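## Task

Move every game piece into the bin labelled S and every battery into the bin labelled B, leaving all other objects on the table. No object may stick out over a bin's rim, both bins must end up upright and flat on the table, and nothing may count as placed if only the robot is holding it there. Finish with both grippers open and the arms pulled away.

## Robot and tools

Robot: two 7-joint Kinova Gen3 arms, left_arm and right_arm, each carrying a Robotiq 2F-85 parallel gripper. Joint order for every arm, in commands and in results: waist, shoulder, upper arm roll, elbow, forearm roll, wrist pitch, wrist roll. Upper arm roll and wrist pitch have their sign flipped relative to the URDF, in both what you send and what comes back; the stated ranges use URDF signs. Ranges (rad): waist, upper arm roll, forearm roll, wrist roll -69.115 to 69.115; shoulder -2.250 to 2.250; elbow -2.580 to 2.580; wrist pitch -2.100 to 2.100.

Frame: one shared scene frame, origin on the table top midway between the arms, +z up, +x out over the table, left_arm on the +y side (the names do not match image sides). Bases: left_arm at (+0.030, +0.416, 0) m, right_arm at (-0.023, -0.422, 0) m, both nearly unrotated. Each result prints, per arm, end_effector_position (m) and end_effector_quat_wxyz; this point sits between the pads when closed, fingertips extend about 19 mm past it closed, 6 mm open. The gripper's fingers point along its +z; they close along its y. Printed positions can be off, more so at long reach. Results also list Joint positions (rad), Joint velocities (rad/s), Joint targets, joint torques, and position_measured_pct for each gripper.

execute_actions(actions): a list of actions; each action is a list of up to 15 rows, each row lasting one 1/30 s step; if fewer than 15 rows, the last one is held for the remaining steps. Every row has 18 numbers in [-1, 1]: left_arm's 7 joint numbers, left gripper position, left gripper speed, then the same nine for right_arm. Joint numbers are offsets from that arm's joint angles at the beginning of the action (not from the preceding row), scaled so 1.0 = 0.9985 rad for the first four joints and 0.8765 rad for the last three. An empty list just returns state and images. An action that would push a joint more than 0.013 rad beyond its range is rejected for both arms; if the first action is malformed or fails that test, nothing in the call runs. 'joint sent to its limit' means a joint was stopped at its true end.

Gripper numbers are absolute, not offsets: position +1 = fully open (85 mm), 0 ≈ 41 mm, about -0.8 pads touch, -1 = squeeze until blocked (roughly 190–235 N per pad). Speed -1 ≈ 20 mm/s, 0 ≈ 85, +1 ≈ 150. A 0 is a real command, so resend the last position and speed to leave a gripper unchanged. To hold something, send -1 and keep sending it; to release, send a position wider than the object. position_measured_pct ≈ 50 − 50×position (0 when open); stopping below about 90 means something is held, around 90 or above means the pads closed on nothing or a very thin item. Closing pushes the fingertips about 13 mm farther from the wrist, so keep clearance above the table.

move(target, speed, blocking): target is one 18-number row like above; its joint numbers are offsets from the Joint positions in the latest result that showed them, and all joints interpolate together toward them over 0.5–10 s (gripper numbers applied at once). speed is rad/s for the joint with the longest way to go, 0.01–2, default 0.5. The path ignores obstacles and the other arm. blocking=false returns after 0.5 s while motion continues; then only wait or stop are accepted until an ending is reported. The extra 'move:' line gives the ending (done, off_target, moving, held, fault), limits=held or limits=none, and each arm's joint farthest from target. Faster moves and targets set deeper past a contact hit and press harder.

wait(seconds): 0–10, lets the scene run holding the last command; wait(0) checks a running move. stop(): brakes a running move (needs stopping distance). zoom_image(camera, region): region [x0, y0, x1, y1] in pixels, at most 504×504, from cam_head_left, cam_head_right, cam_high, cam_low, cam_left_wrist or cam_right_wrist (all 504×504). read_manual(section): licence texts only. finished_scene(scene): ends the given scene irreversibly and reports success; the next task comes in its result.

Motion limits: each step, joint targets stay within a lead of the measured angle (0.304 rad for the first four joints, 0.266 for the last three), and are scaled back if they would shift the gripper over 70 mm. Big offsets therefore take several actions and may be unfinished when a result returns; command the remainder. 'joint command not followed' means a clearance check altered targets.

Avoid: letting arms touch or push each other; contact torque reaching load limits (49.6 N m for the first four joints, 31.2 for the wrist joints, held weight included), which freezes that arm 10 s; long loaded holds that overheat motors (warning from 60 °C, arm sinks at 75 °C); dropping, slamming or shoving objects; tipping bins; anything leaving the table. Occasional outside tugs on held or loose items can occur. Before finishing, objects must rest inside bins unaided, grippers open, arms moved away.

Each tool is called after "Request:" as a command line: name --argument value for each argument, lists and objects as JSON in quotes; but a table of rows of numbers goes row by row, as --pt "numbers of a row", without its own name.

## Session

Request:
execute_actions --actions '[]'

Scene clock: 0.00 s.
left_arm: end_effector_position=(+0.2151, +0.4205, +0.3583) position_measured_pct=0.0 end_effector_quat_wxyz=(+0.498, +0.590, +0.596, -0.220) | right_arm: end_effector_position=(+0.5689, +0.0253, +0.2541) position_measured_pct=0.0 end_effector_quat_wxyz=(-0.265, +0.797, +0.360, +0.407)
Joint names: [waist, shoulder, upper arm roll, elbow, forearm roll, wrist pitch, wrist roll]
Joint positions: left_arm=[-0.506  0.194  0.846  2.187  0.542 -1.942  4.627] | right_arm=[-0.533  0.661  0.008  1.591 -1.72  -0.412  0.288]
Joint velocities: left_arm=[-0.     0.001  0.    -0.     0.    -0.    -0.002] | right_arm=[-0.     0.     0.    -0.     0.001 -0.    -0.   ]
Joint torques (N m, as the joint torque sensors report them, + toward a larger Joint positions number): no reading
Motor temperatures (°C, as the motors report them): left_arm=[26 33 29 28 31 33 34] | right_arm=[31 27 27 29 37 38 32]
Joint targets: left_arm=[-0.506 0.194 0.846 2.187 0.542 -1.942 4.627] | right_arm=[-0.533 0.661 0.008 1.591 -1.720 -0.412 0.288]

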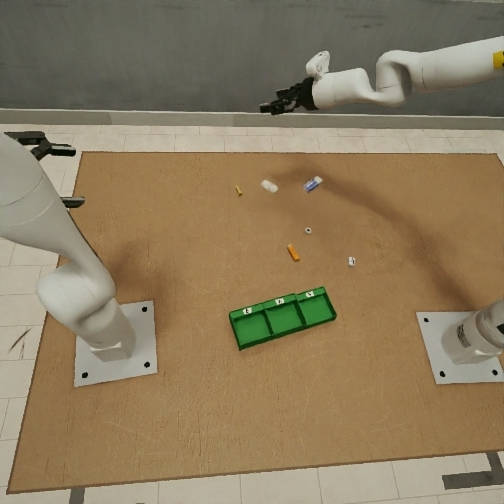

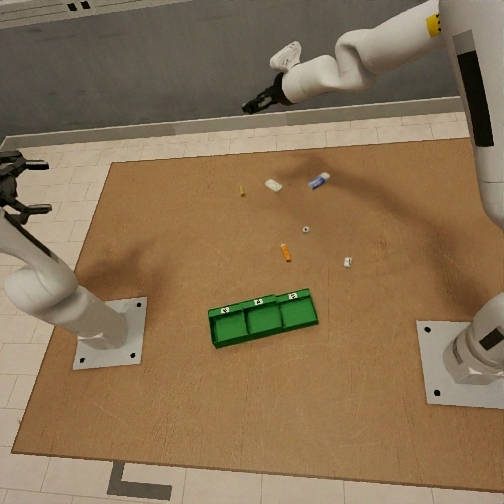

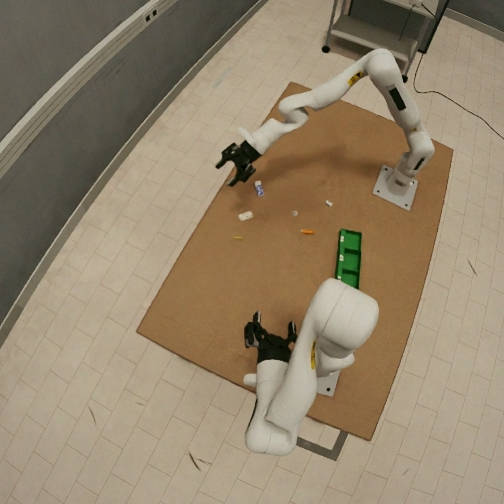

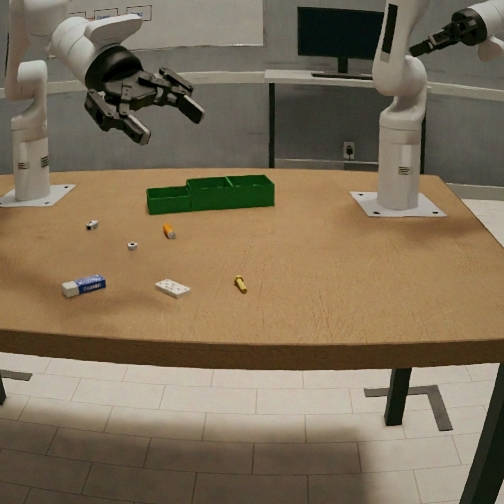

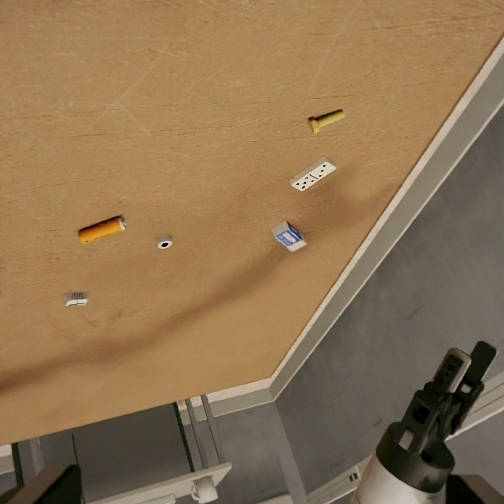

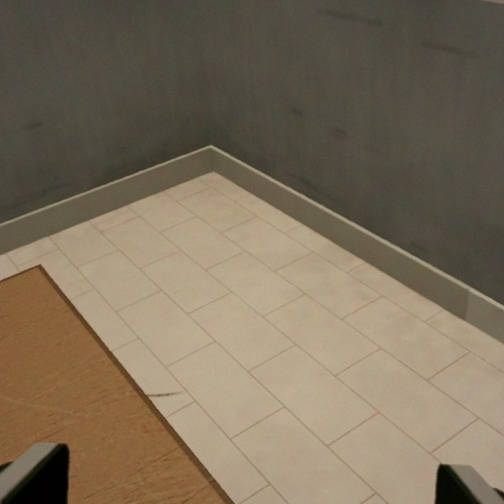

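Request:
zoom_image --camera "cam_head_left" --region '[215,165,375,355]'

Request:
zoom_image --camera "cam_low" --region '[50,165,290,305]'

Region (215, 165, 375, 355) of cam_head_left's 504x504 image, scaled by 2.653, with more detail than that image has; it fills the left 424 columns of this view, and the rest is white.

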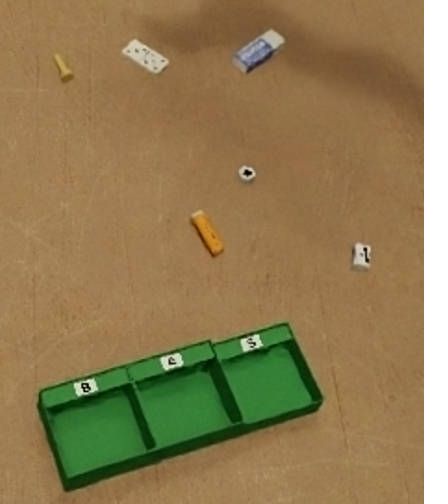

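Region (50, 165, 290, 305) of cam_low's 504x504 image, scaled by 2.100, with more detail than that image has; it fills the top 294 rows of this view, and the rest is white.

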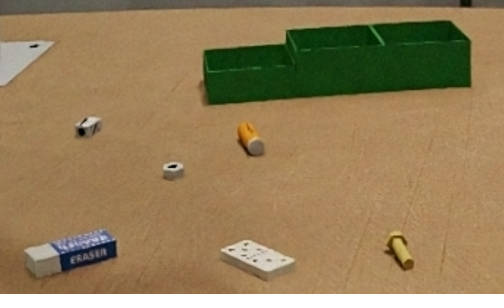

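Request:
move --target '[0.75,0,-0.846,-0.3,-0.619,0.5,-0.83,1,0, 0.7,-0.2,0,0,1,-0.3,0.87,1,0]' --speed 1.2

Request:
move --target '[0.95,0.444,0,-0.3,0,0.67,-0.83,0.3,0, 0,0,0,0,0.962,-0.6,0.87,0.3,0]' --speed 1.2

Scene clock: 23.33 s.
left_arm: end_effector_position=(+0.2473, +0.3635, +0.2628) position_measured_pct=0.0 end_effector_quat_wxyz=(+0.074, +0.870, -0.441, -0.207) | right_arm: end_effector_position=(+0.6093, -0.4175, +0.2891) position_measured_pct=0.0 end_effector_quat_wxyz=(+0.132, +0.553, +0.747, +0.344)
Joint names: [waist, shoulder, upper arm roll, elbow, forearm roll, wrist pitch, wrist roll]
Joint positions: left_arm=[ 0.243  0.194  0.001  1.887 -0.    -1.503  3.9  ] | right_arm=[ 0.166  0.461  0.008  1.591 -0.844 -0.675  1.051]
Joint velocities: left_arm=[ 0.001  0.     0.     0.     0.     0.    -0.   ] | right_arm=[ 0.001 -0.001  0.    -0.    -0.001  0.001  0.   ]
Joint torques (N m, as the joint torque sensors report them, + toward a larger Joint positions number): left_arm=[  0.15 -10.84  -0.11  -6.08  -0.14  -1.43  -0.26] | right_arm=[  0.48 -19.36   0.7   -8.87  -1.21   0.18  -0.39]
Motor temperatures (°C, as the motors report them): left_arm=[26 33 29 28 31 33 34] | right_arm=[31 28 27 29 37 38 32]
Joint targets: left_arm=[0.243 0.194 0.001 1.887 -0.000 -1.503 3.900] | right_arm=[0.166 0.461 0.008 1.591 -0.844 -0.675 1.051]
move: done; limits=none; left_arm: farthest joint: the waist, 0.000 radians from its target (0.749 radians at the start); right_arm: farthest joint: the waist, 0.000 radians from its target (0.699 radians at the start)

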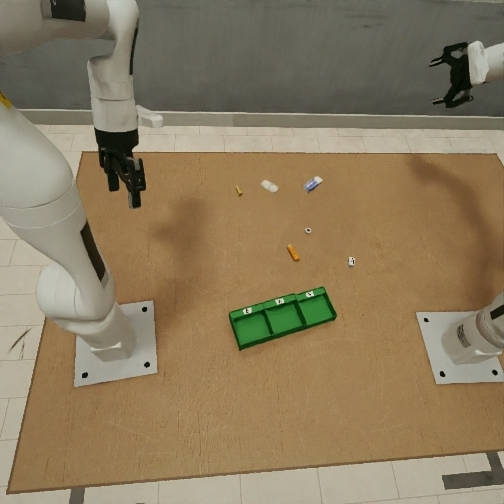

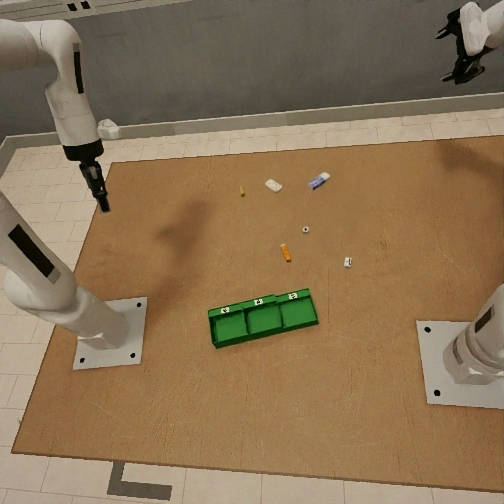

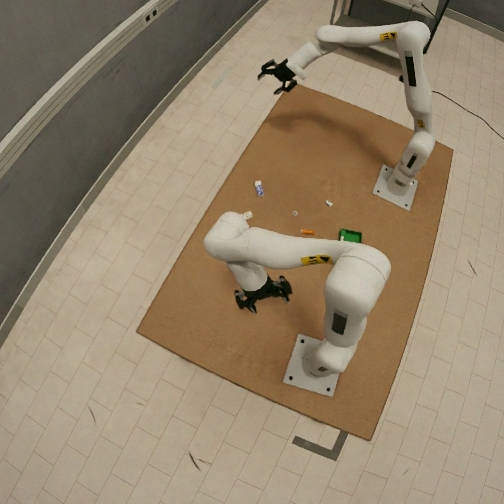

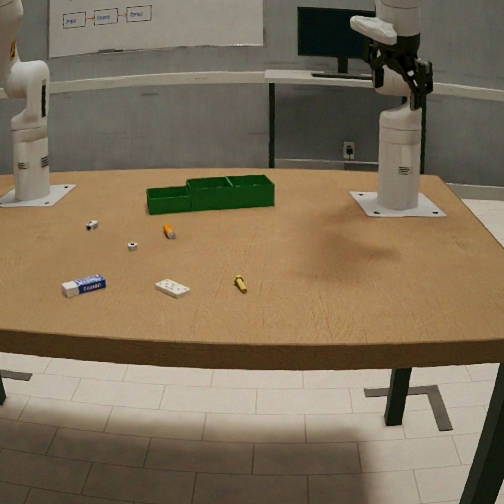

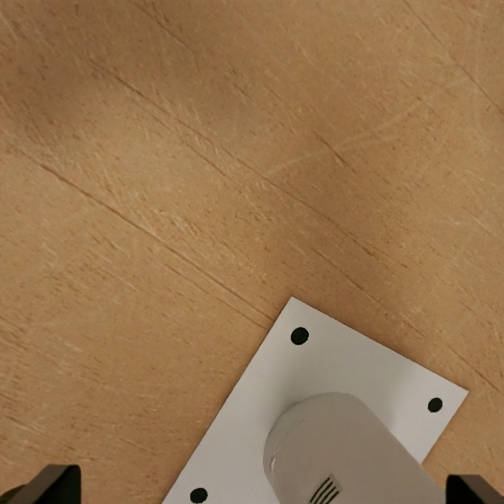

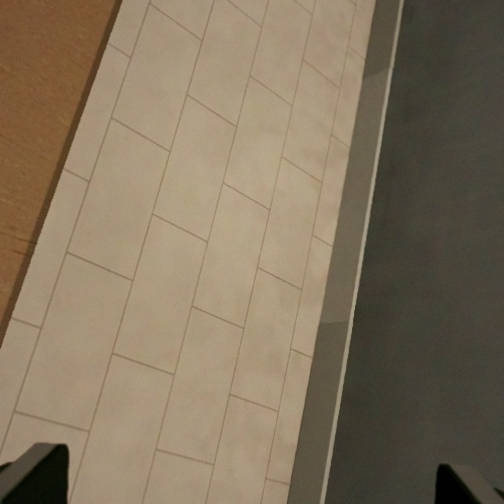

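Scene clock: 25.17 s.
left_arm: end_effector_position=(+0.2467, -0.0354, +0.1203) position_measured_pct=34.9 end_effector_quat_wxyz=(+0.000, -0.260, +0.965, -0.000) | right_arm: end_effector_position=(+0.3958, -0.5250, +0.2066) position_measured_pct=34.9 end_effector_quat_wxyz=(-0.054, -0.029, +0.998, +0.014)
Joint names: [waist, shoulder, upper arm roll, elbow, forearm roll, wrist pitch, wrist roll]
Joint positions: left_arm=[ 1.191  0.637  0.001  1.588 -0.    -0.916  3.172] | right_arm=[ 0.166  0.461  0.008  1.591 -0.    -1.201  1.814]
Joint velocities: left_arm=[ 0.003  0.001  0.    -0.    -0.001  0.     0.   ] | right_arm=[ 0.001  0.    -0.    -0.001  0.001  0.    -0.   ]
Joint torques (N m, as the joint torque sensors report them, + toward a larger Joint positions number): left_arm=[  0.14 -19.26  -0.2   -6.52  -0.11  -0.21  -0.33] | right_arm=[  0.01 -17.42   0.22  -6.97  -0.02  -0.53  -0.33]
Motor temperatures (°C, as the motors report them): left_arm=[26 33 29 28 31 33 34] | right_arm=[31 28 27 29 37 38 32]
Joint targets: left_arm=[1.191 0.638 0.001 1.588 -0.000 -0.916 3.172] | right_arm=[0.166 0.461 0.008 1.591 -0.000 -1.201 1.814]
move: done; limits=none; left_arm: farthest joint: the waist, 0.001 radians from its target (0.949 radians at the start); right_arm: farthest joint: the waist, 0.000 radians from its target (0.000 radians at the start)

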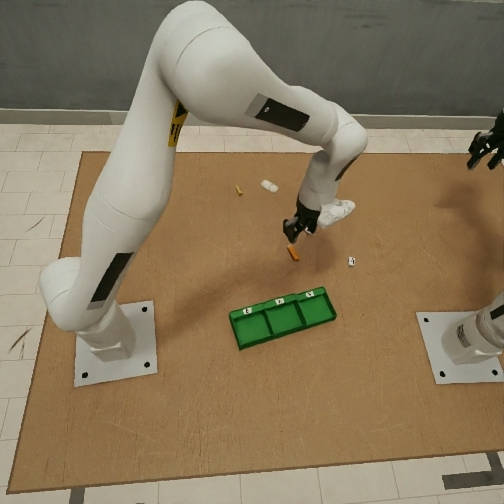

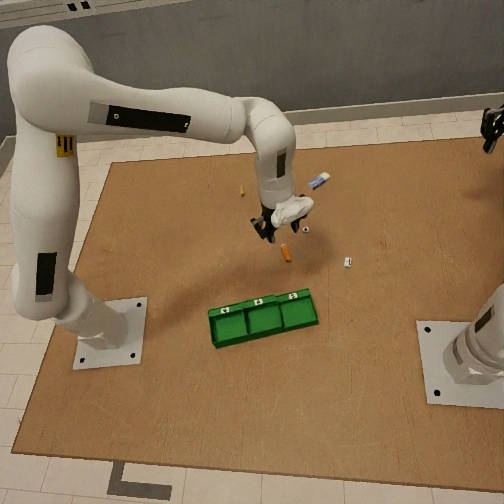

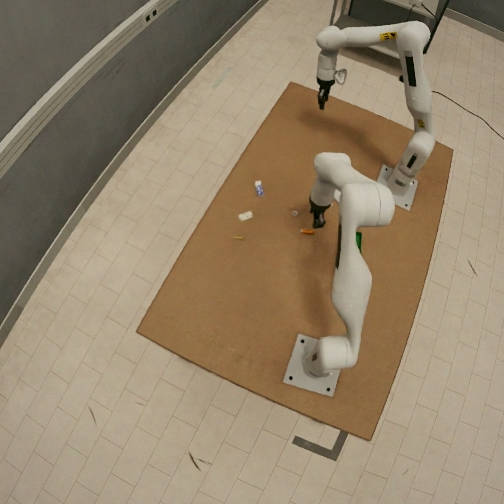

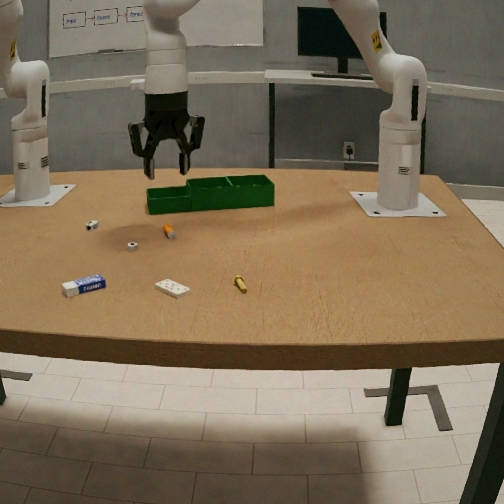

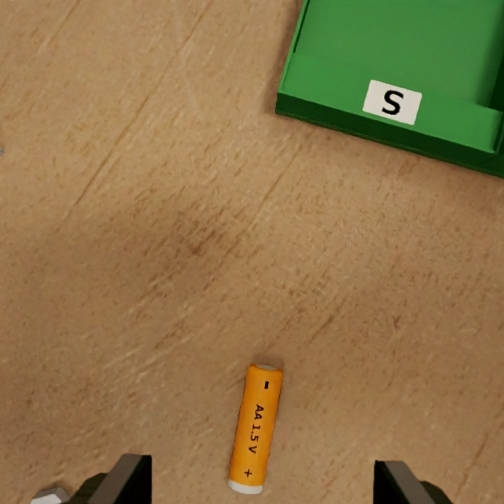

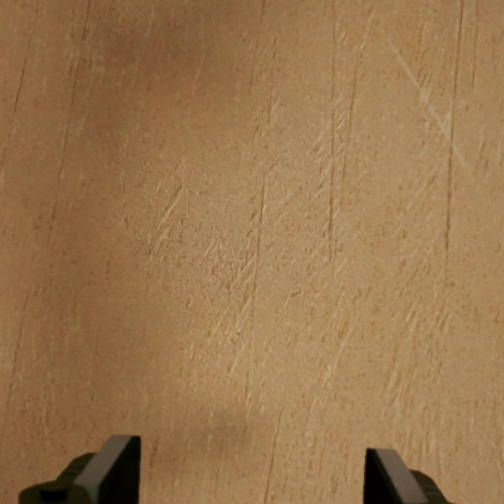

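Request:
move --target '[-0.022,0.1,0,0.043,0,0.162,-0.208,0.1,0, 0,0,0,0,0,0,0,0.3,0]' --speed 0.4

Scene clock: 33.20 s.
left_arm: end_effector_position=(+0.2578, -0.0327, +0.0602) position_measured_pct=45.2 end_effector_quat_wxyz=(+0.000, -0.182, +0.983, +0.000) | right_arm: end_effector_position=(+0.3958, -0.5250, +0.2066) position_measured_pct=34.9 end_effector_quat_wxyz=(-0.054, -0.029, +0.998, +0.014)
Joint names: [waist, shoulder, upper arm roll, elbow, forearm roll, wrist pitch, wrist roll]
Joint positions: left_arm=[ 1.169  0.737  0.001  1.631 -0.    -0.774  2.99 ] | right_arm=[ 0.166  0.461  0.008  1.591 -0.    -1.201  1.814]
Joint velocities: left_arm=[-0.001  0.003  0.001 -0.    -0.001 -0.001 -0.002] | right_arm=[-0.001 -0.    -0.    -0.    -0.001 -0.     0.   ]
Joint torques (N m, as the joint torque sensors report them, + toward a larger Joint positions number): left_arm=[  0.27 -20.57  -0.34  -5.72  -0.22  -0.26  -0.36] | right_arm=[  0.02 -17.44   0.23  -6.84  -0.02  -0.59  -0.36]
Motor temperatures (°C, as the motors report them): left_arm=[26 33 29 28 31 33 34] | right_arm=[31 28 27 29 37 38 32]
Joint targets: left_arm=[1.169 0.737 0.001 1.631 -0.000 -0.774 2.990] | right_arm=[0.166 0.461 0.008 1.591 -0.000 -1.201 1.814]
move: done; limits=none; left_arm: farthest joint: the waist, 0.000 radians from its target (0.022 radians at the start); right_arm: farthest joint: the waist, 0.000 radians from its target (0.000 radians at the start)

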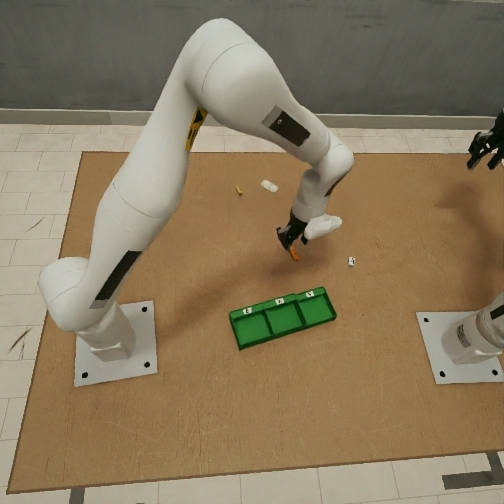

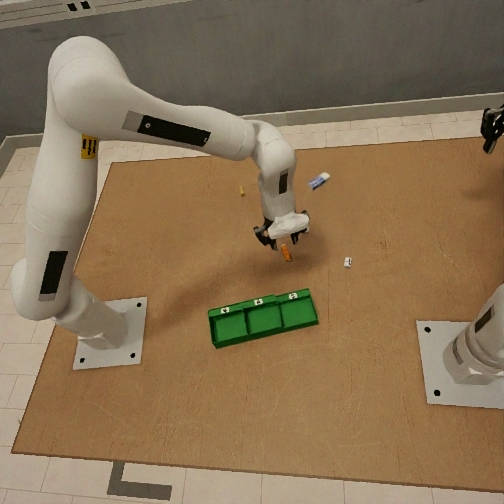

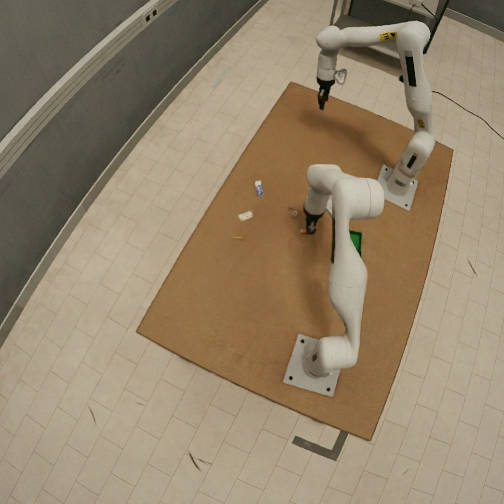

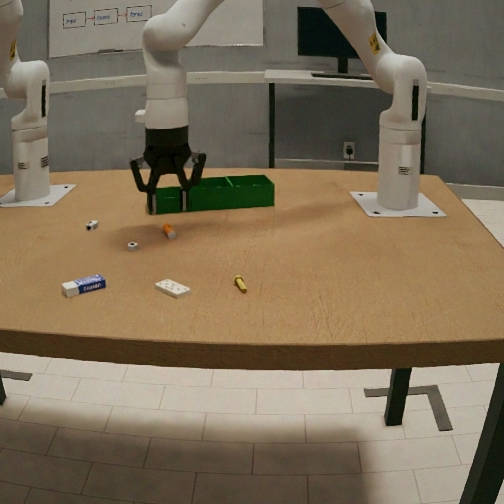

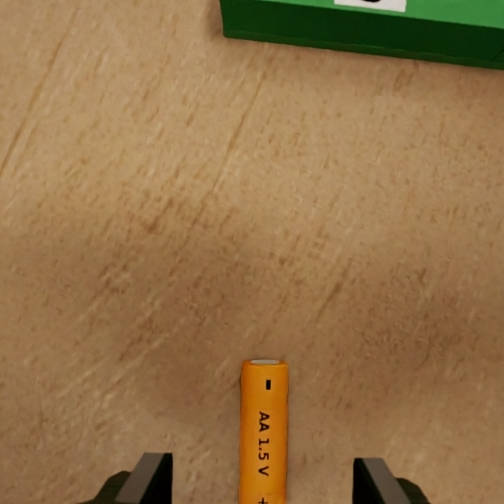

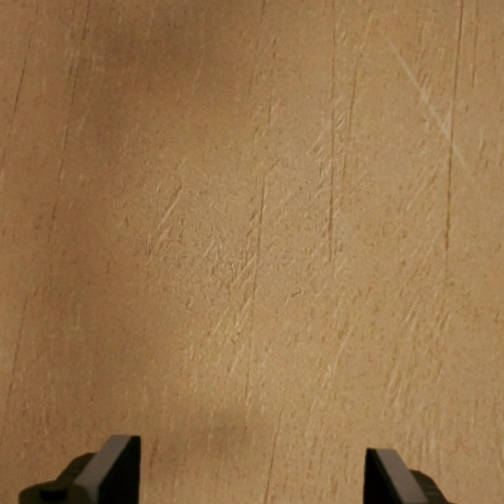

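Request:
move --target '[0,0.068,0,0.019,0,0.099,0,0.1,0, 0,0,0,0,0,0,0,0.3,0]' --speed 0.2

Request:
move --target '[0,0,0,0,0,0,0,-1,0, 0,0,0,0,0,0,0,0.3,0]'

Request:
move --target '[0,-0.2,0,-0.06,0,-0.29,0,-1,0, 0,0,0,0,0,0,0,0.3,0]' --speed 0.6

Scene clock: 39.97 s.
left_arm: end_effector_position=(+0.2579, -0.0329, +0.0223) position_measured_pct=45.2 end_effector_quat_wxyz=(+0.000, -0.182, +0.983, +0.000) | right_arm: end_effector_position=(+0.3958, -0.5250, +0.2066) position_measured_pct=34.9 end_effector_quat_wxyz=(-0.054, -0.029, +0.998, +0.014)
Joint names: [waist, shoulder, upper arm roll, elbow, forearm roll, wrist pitch, wrist roll]
Joint positions: left_arm=[ 1.169  0.805  0.001  1.65  -0.    -0.687  2.99 ] | right_arm=[ 0.166  0.461  0.008  1.591 -0.    -1.201  1.814]
Joint velocities: left_arm=[ 0.001  0.003  0.002 -0.001 -0.     0.    -0.001] | right_arm=[-0.001  0.     0.    -0.001  0.001  0.001  0.   ]
Joint torques (N m, as the joint torque sensors report them, + toward a larger Joint positions number): left_arm=[  0.14 -20.77  -0.46  -5.16  -0.14  -0.11  -0.32] | right_arm=[  0.1  -17.49   0.26  -7.12   0.    -0.58  -0.36]
Motor temperatures (°C, as the motors report them): left_arm=[26 33 29 28 31 33 34] | right_arm=[31 28 27 29 37 38 32]
Joint targets: left_arm=[1.169 0.805 0.001 1.650 -0.000 -0.687 2.990] | right_arm=[0.166 0.461 0.008 1.591 -0.000 -1.201 1.814]
move: done; limits=none; left_arm: farthest joint: the waist, 0.000 radians from its target (0.000 radians at the start); right_arm: farthest joint: the waist, 0.000 radians from its target (0.000 radians at the start)

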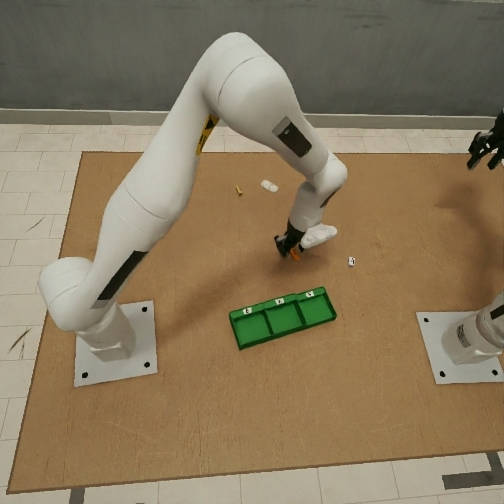

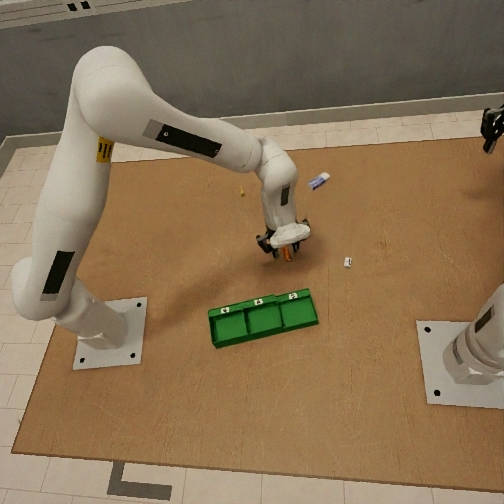

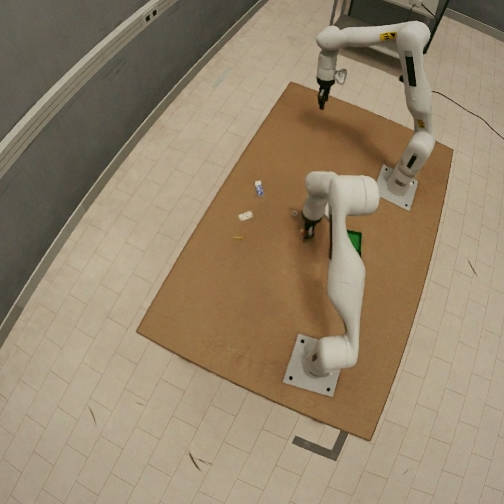

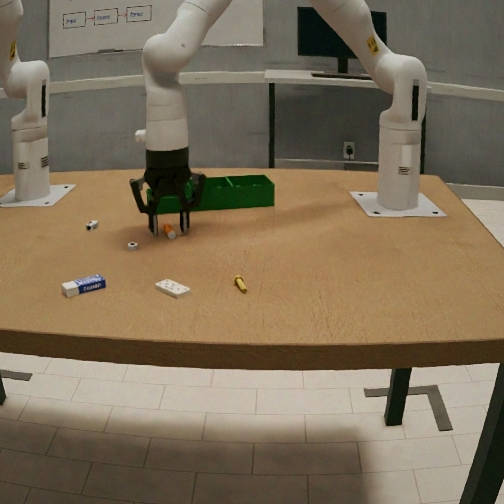

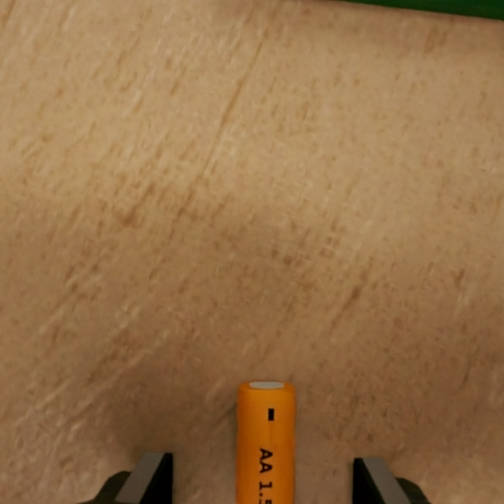

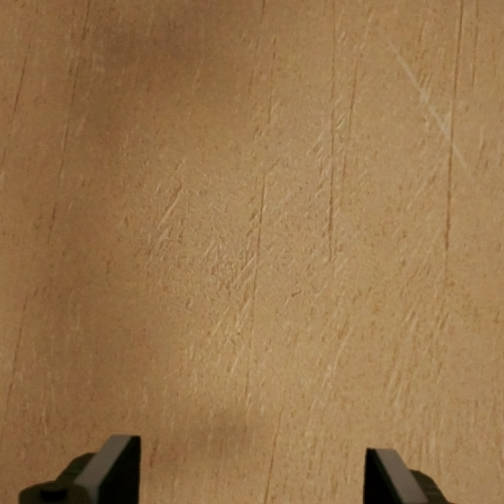

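Scene clock: 40.70 s.
left_arm: end_effector_position=(+0.2580, -0.0331, +0.0227) position_measured_pct=81.0 end_effector_quat_wxyz=(+0.001, -0.182, +0.983, -0.000) | right_arm: end_effector_position=(+0.3958, -0.5250, +0.2066) position_measured_pct=34.9 end_effector_quat_wxyz=(-0.054, -0.029, +0.998, +0.014)
Joint names: [waist, shoulder, upper arm roll, elbow, forearm roll, wrist pitch, wrist roll]
Joint positions: left_arm=[ 1.169  0.804  0.001  1.649 -0.    -0.687  2.99 ] | right_arm=[ 0.166  0.461  0.008  1.591 -0.    -1.201  1.814]
Joint velocities: left_arm=[-0.001 -0.002  0.     0.     0.    -0.     0.   ] | right_arm=[-0.    -0.    -0.    -0.001 -0.     0.     0.   ]
Joint torques (N m, as the joint torque sensors report them, + toward a larger Joint positions number): left_arm=[  0.07 -19.76  -0.37  -4.94  -0.14  -0.16  -0.23] | right_arm=[  0.06 -17.59   0.14  -7.14   0.02  -0.55  -0.37]
Motor temperatures (°C, as the motors report them): left_arm=[26 33 29 28 31 33 34] | right_arm=[31 28 27 29 37 38 32]
Joint targets: left_arm=[1.169 0.805 0.001 1.650 -0.000 -0.687 2.990] | right_arm=[0.166 0.461 0.008 1.591 -0.000 -1.201 1.814]
move: done; limits=none; left_arm: farthest joint: the shoulder, 0.001 radians from its target (0.000 radians at the start); right_arm: farthest joint: the waist, 0.000 radians from its target (0.000 radians at the start)

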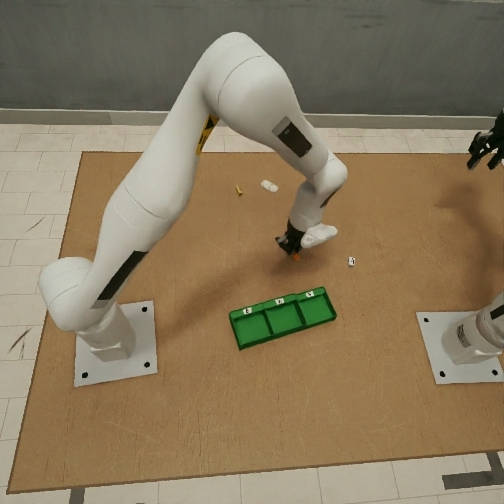

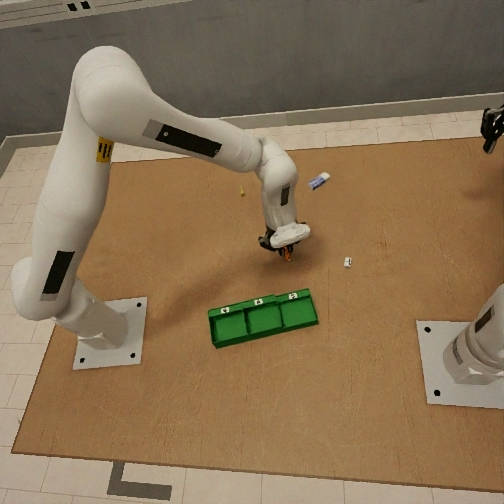

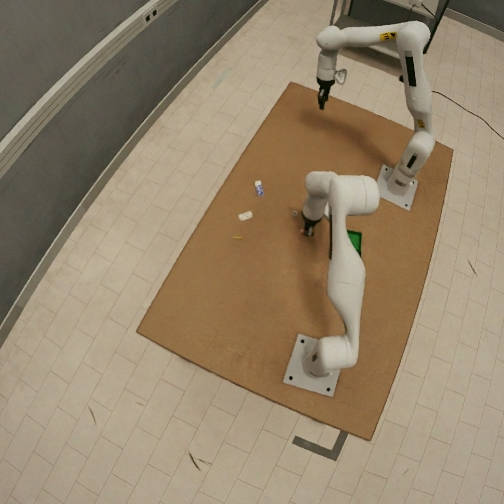

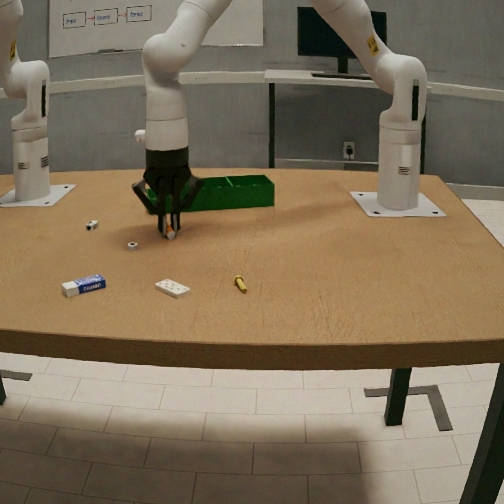

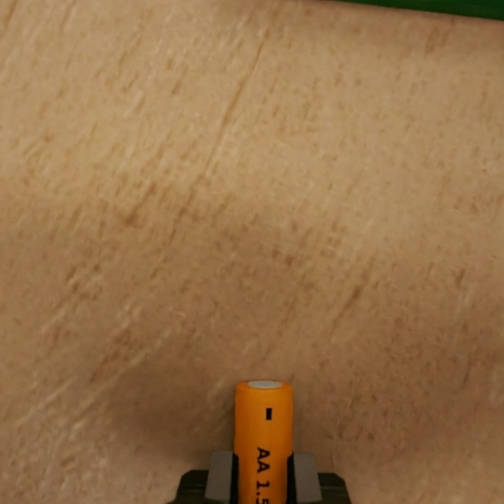

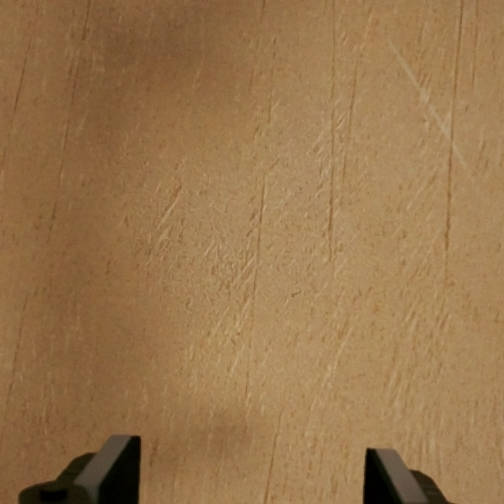

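Scene clock: 41.70 s.
left_arm: end_effector_position=(+0.2547, -0.0274, +0.1362) position_measured_pct=81.0 end_effector_quat_wxyz=(+0.001, -0.182, +0.983, -0.003) | right_arm: end_effector_position=(+0.3958, -0.5250, +0.2066) position_measured_pct=34.9 end_effector_quat_wxyz=(-0.054, -0.029, +0.998, +0.014)
Joint names: [waist, shoulder, upper arm roll, elbow, forearm roll, wrist pitch, wrist roll]
Joint positions: left_arm=[ 1.169  0.605  0.001  1.589 -0.    -0.942  2.99 ] | right_arm=[ 0.166  0.461  0.008  1.591 -0.    -1.201  1.814]
Joint velocities: left_arm=[-0.001 -0.002 -0.001 -0.     0.    -0.001 -0.   ] | right_arm=[ 0.     0.     0.    -0.    -0.001  0.001  0.   ]
Joint torques (N m, as the joint torque sensors report them, + toward a larger Joint positions number): left_arm=[  0.17 -18.93  -0.32  -6.66  -0.1   -0.18  -0.2 ] | right_arm=[  0.15 -17.47   0.19  -6.99  -0.03  -0.56  -0.38]
Motor temperatures (°C, as the motors report them): left_arm=[26 33 29 28 31 33 34] | right_arm=[31 28 27 29 37 38 32]
Joint targets: left_arm=[1.169 0.604 0.001 1.590 -0.000 -0.942 2.990] | right_arm=[0.166 0.461 0.008 1.591 -0.000 -1.201 1.814]
move: done; limits=none; left_arm: farthest joint: the waist, 0.000 radians from its target (0.000 radians at the start); right_arm: farthest joint: the waist, 0.000 radians from its target (0.000 radians at the start)

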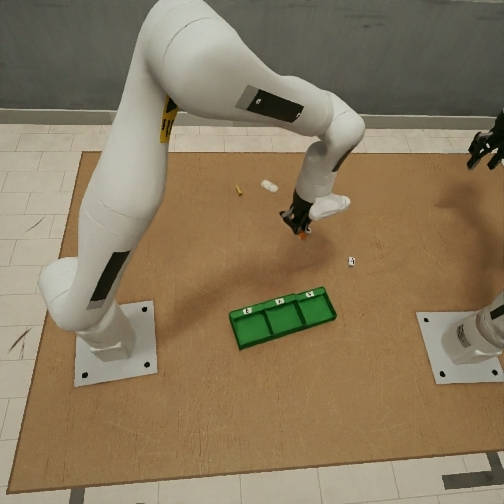

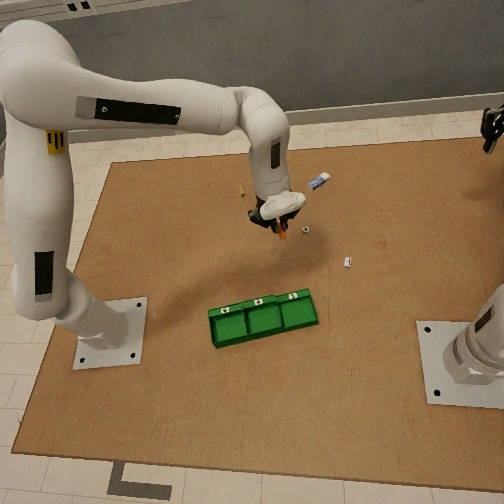

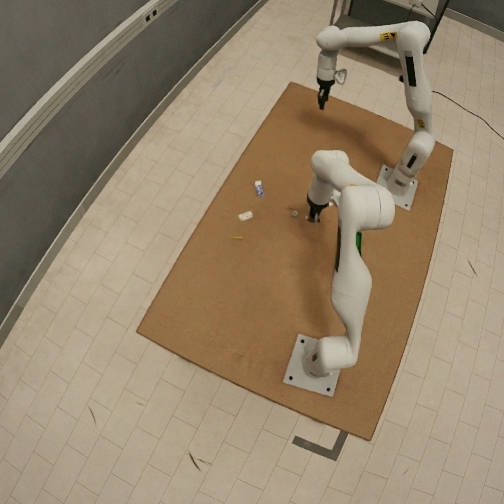

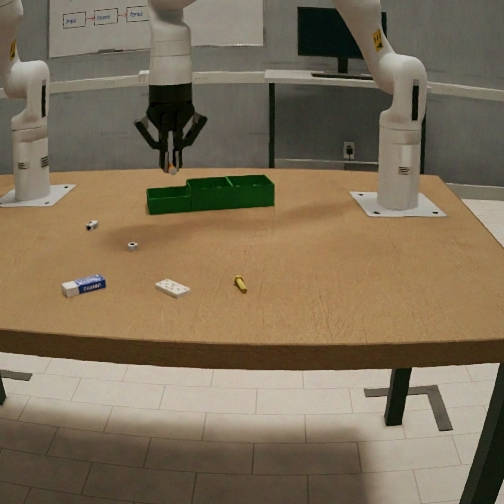

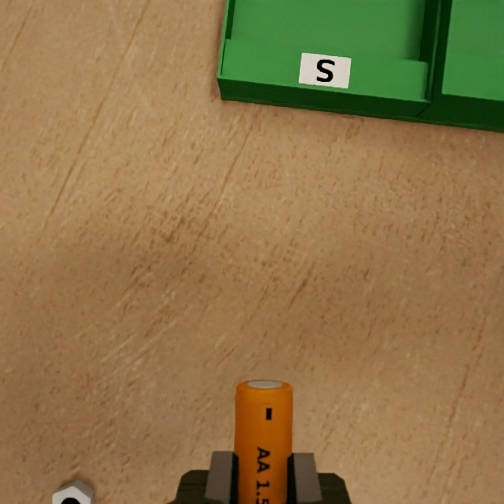

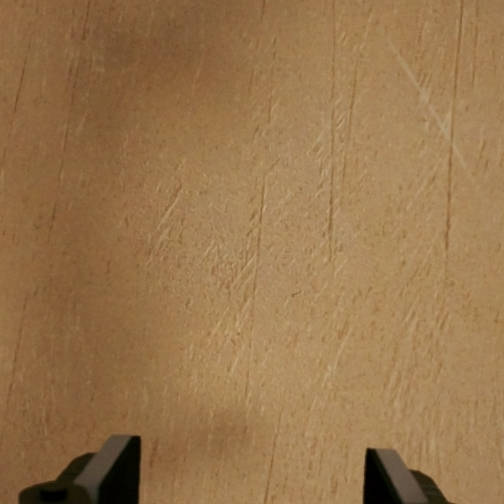

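Request:
move --target '[0.38,-0.319,0,0.602,0,0.316,-1,-1,0, -0.3,0,0,0,0,0,0,0.3,0]' --speed 0.9

Request:
move --target '[0,0,0,0,0,0,-0.517,-1,0, -0.661,0.542,-0.008,-0.8,0,-0.169,0,0.3,0]' --speed 0.9

Scene clock: 55.87 s.
left_arm: end_effector_position=(+0.0492, +0.1027, +0.1297) position_measured_pct=81.0 end_effector_quat_wxyz=(+0.000, +0.430, +0.903, +0.000) | right_arm: end_effector_position=(+0.4077, -0.3968, +0.2066) position_measured_pct=34.9 end_effector_quat_wxyz=(-0.055, -0.177, +0.983, +0.006)
Joint names: [waist, shoulder, upper arm roll, elbow, forearm roll, wrist pitch, wrist roll]
Joint positions: left_arm=[ 1.548  0.286  0.001  2.191 -0.    -0.665  2.113] | right_arm=[-0.133  0.461  0.008  1.591 -0.    -1.201  1.814]
Joint velocities: left_arm=[ 0.004 -0.003  0.001  0.     0.     0.    -0.001] | right_arm=[-0.001  0.    -0.    -0.    -0.002  0.    -0.   ]
Joint torques (N m, as the joint torque sensors report them, + toward a larger Joint positions number): left_arm=[  0.19 -10.88  -0.15  -4.97  -0.13  -0.23  -0.25] | right_arm=[  0.15 -17.48   0.09  -7.14  -0.04  -0.62  -0.37]
Motor temperatures (°C, as the motors report them): left_arm=[26 34 29 28 31 33 34] | right_arm=[31 28 27 29 37 38 32]
Joint targets: left_arm=[1.549 0.286 0.001 2.191 -0.000 -0.665 2.113] | right_arm=[-0.133 0.461 0.008 1.591 -0.000 -1.201 1.814]
move: done; limits=none; left_arm: farthest joint: the waist, 0.000 radians from its target (0.379 radians at the start); right_arm: farthest joint: the waist, 0.000 radians from its target (0.300 radians at the start)

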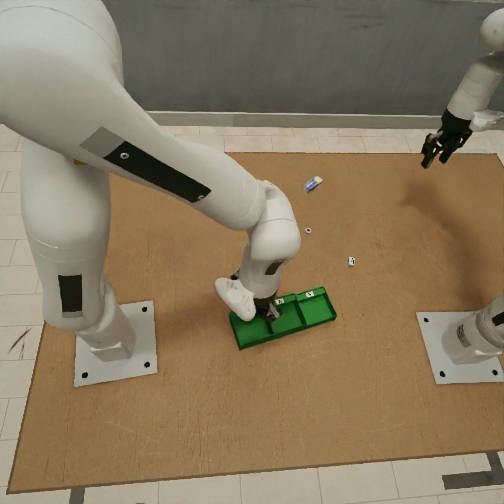

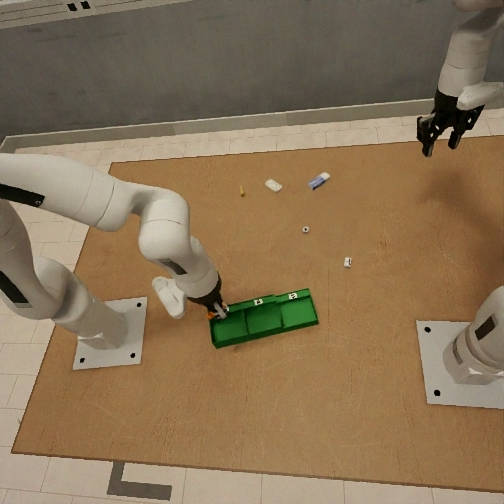

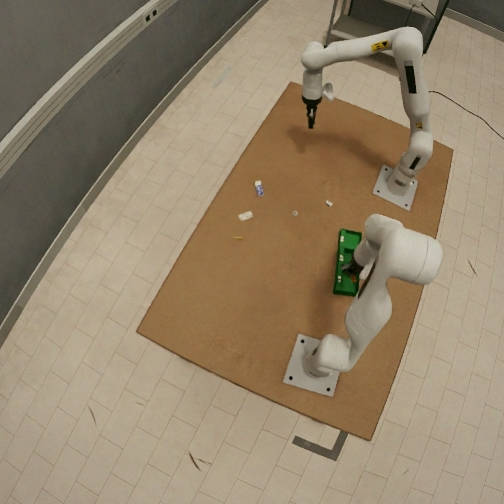

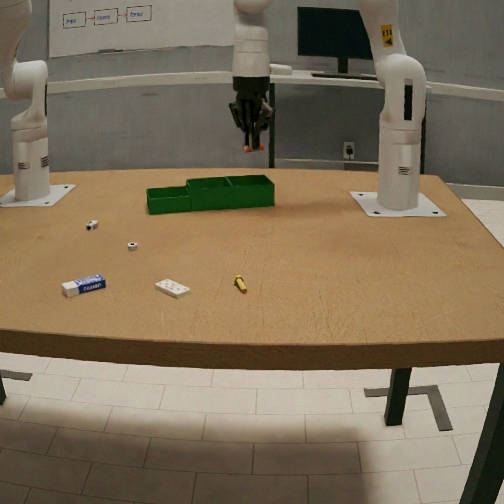

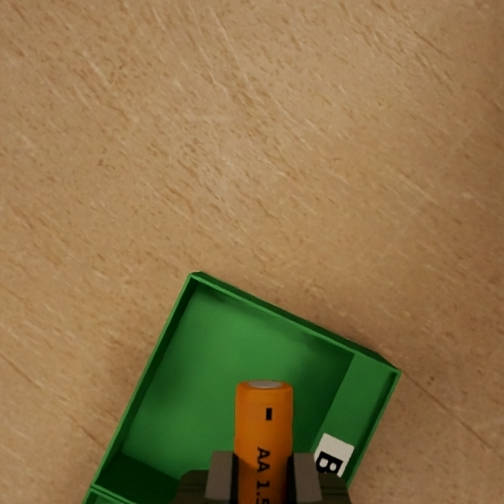

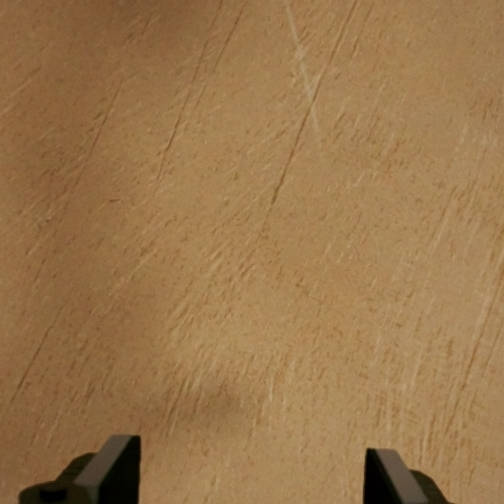

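Scene clock: 57.60 s.
left_arm: end_effector_position=(+0.0492, +0.1027, +0.1297) position_measured_pct=81.0 end_effector_quat_wxyz=(+0.000, +0.622, +0.783, +0.000) | right_arm: end_effector_position=(+0.4692, +0.0189, +0.1303) position_measured_pct=34.9 end_effector_quat_wxyz=(-0.001, -0.484, +0.875, +0.000)
Joint names: [waist, shoulder, upper arm roll, elbow, forearm roll, wrist pitch, wrist roll]
Joint positions: left_arm=[ 1.548  0.286  0.001  2.191 -0.    -0.665  1.66 ] | right_arm=[-0.793  1.002  0.     0.792 -0.    -1.349  1.814]
Joint velocities: left_arm=[-0.001 -0.     0.001 -0.001  0.001 -0.    -0.   ] | right_arm=[-0.001  0.003  0.     0.     0.001 -0.    -0.   ]
Joint torques (N m, as the joint torque sensors report them, + toward a larger Joint positions number): left_arm=[  0.06 -11.48  -0.26  -4.92  -0.15  -0.27  -0.24] | right_arm=[  0.33 -27.15   0.01  -8.2    0.04  -0.34  -0.39]
Motor temperatures (°C, as the motors report them): left_arm=[26 34 29 28 31 33 34] | right_arm=[31 28 27 29 37 38 32]
Joint targets: left_arm=[1.548 0.286 0.001 2.191 -0.000 -0.665 1.660] | right_arm=[-0.793 1.002 0.000 0.792 -0.000 -1.349 1.814]
move: done; limits=none; left_arm: farthest joint: the waist, 0.000 radians from its target (0.000 radians at the start); right_arm: farthest joint: the waist, 0.000 radians from its target (0.660 radians at the start)

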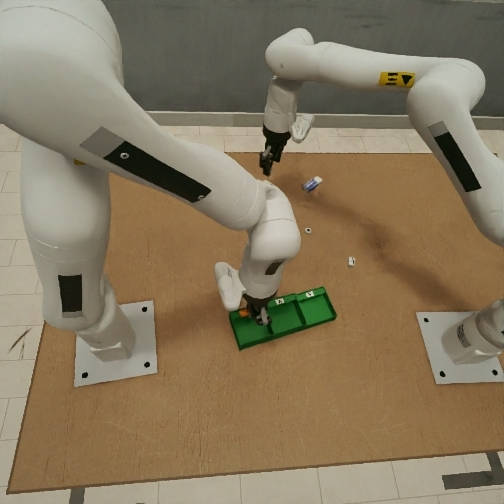

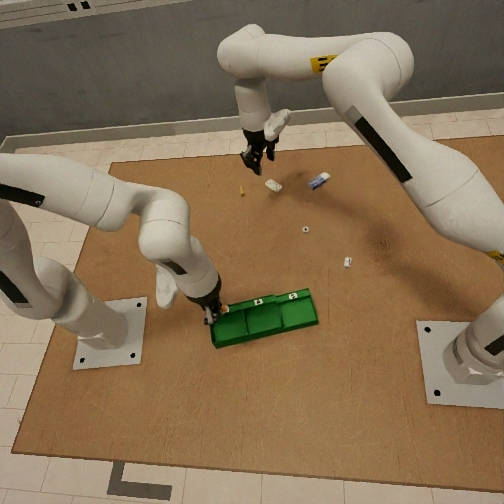

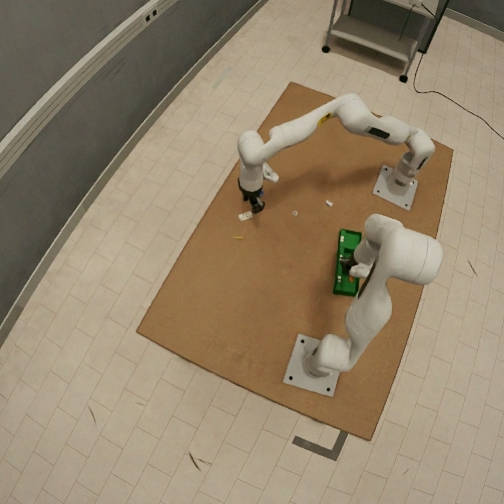

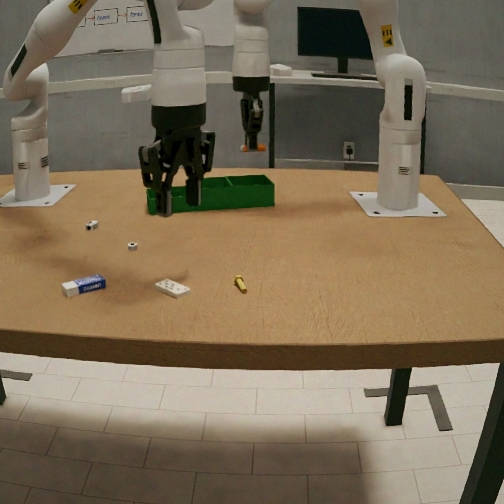

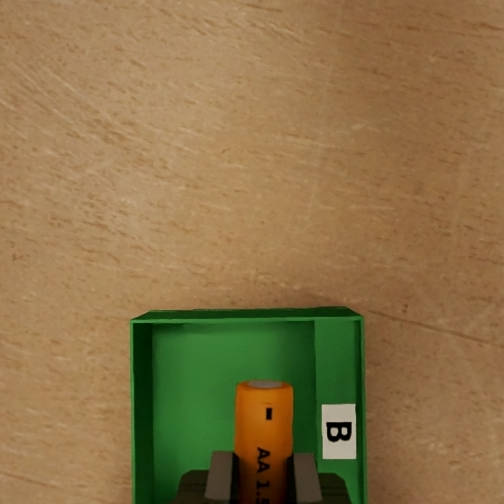

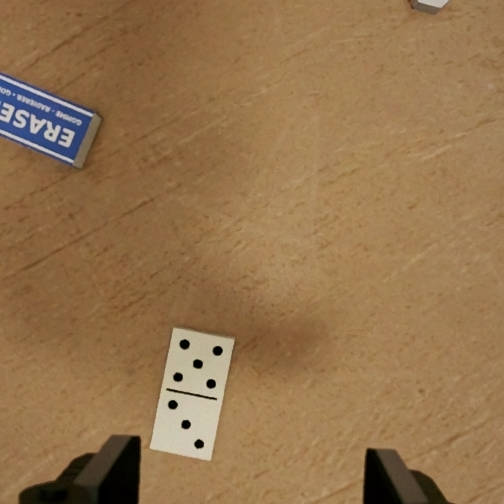

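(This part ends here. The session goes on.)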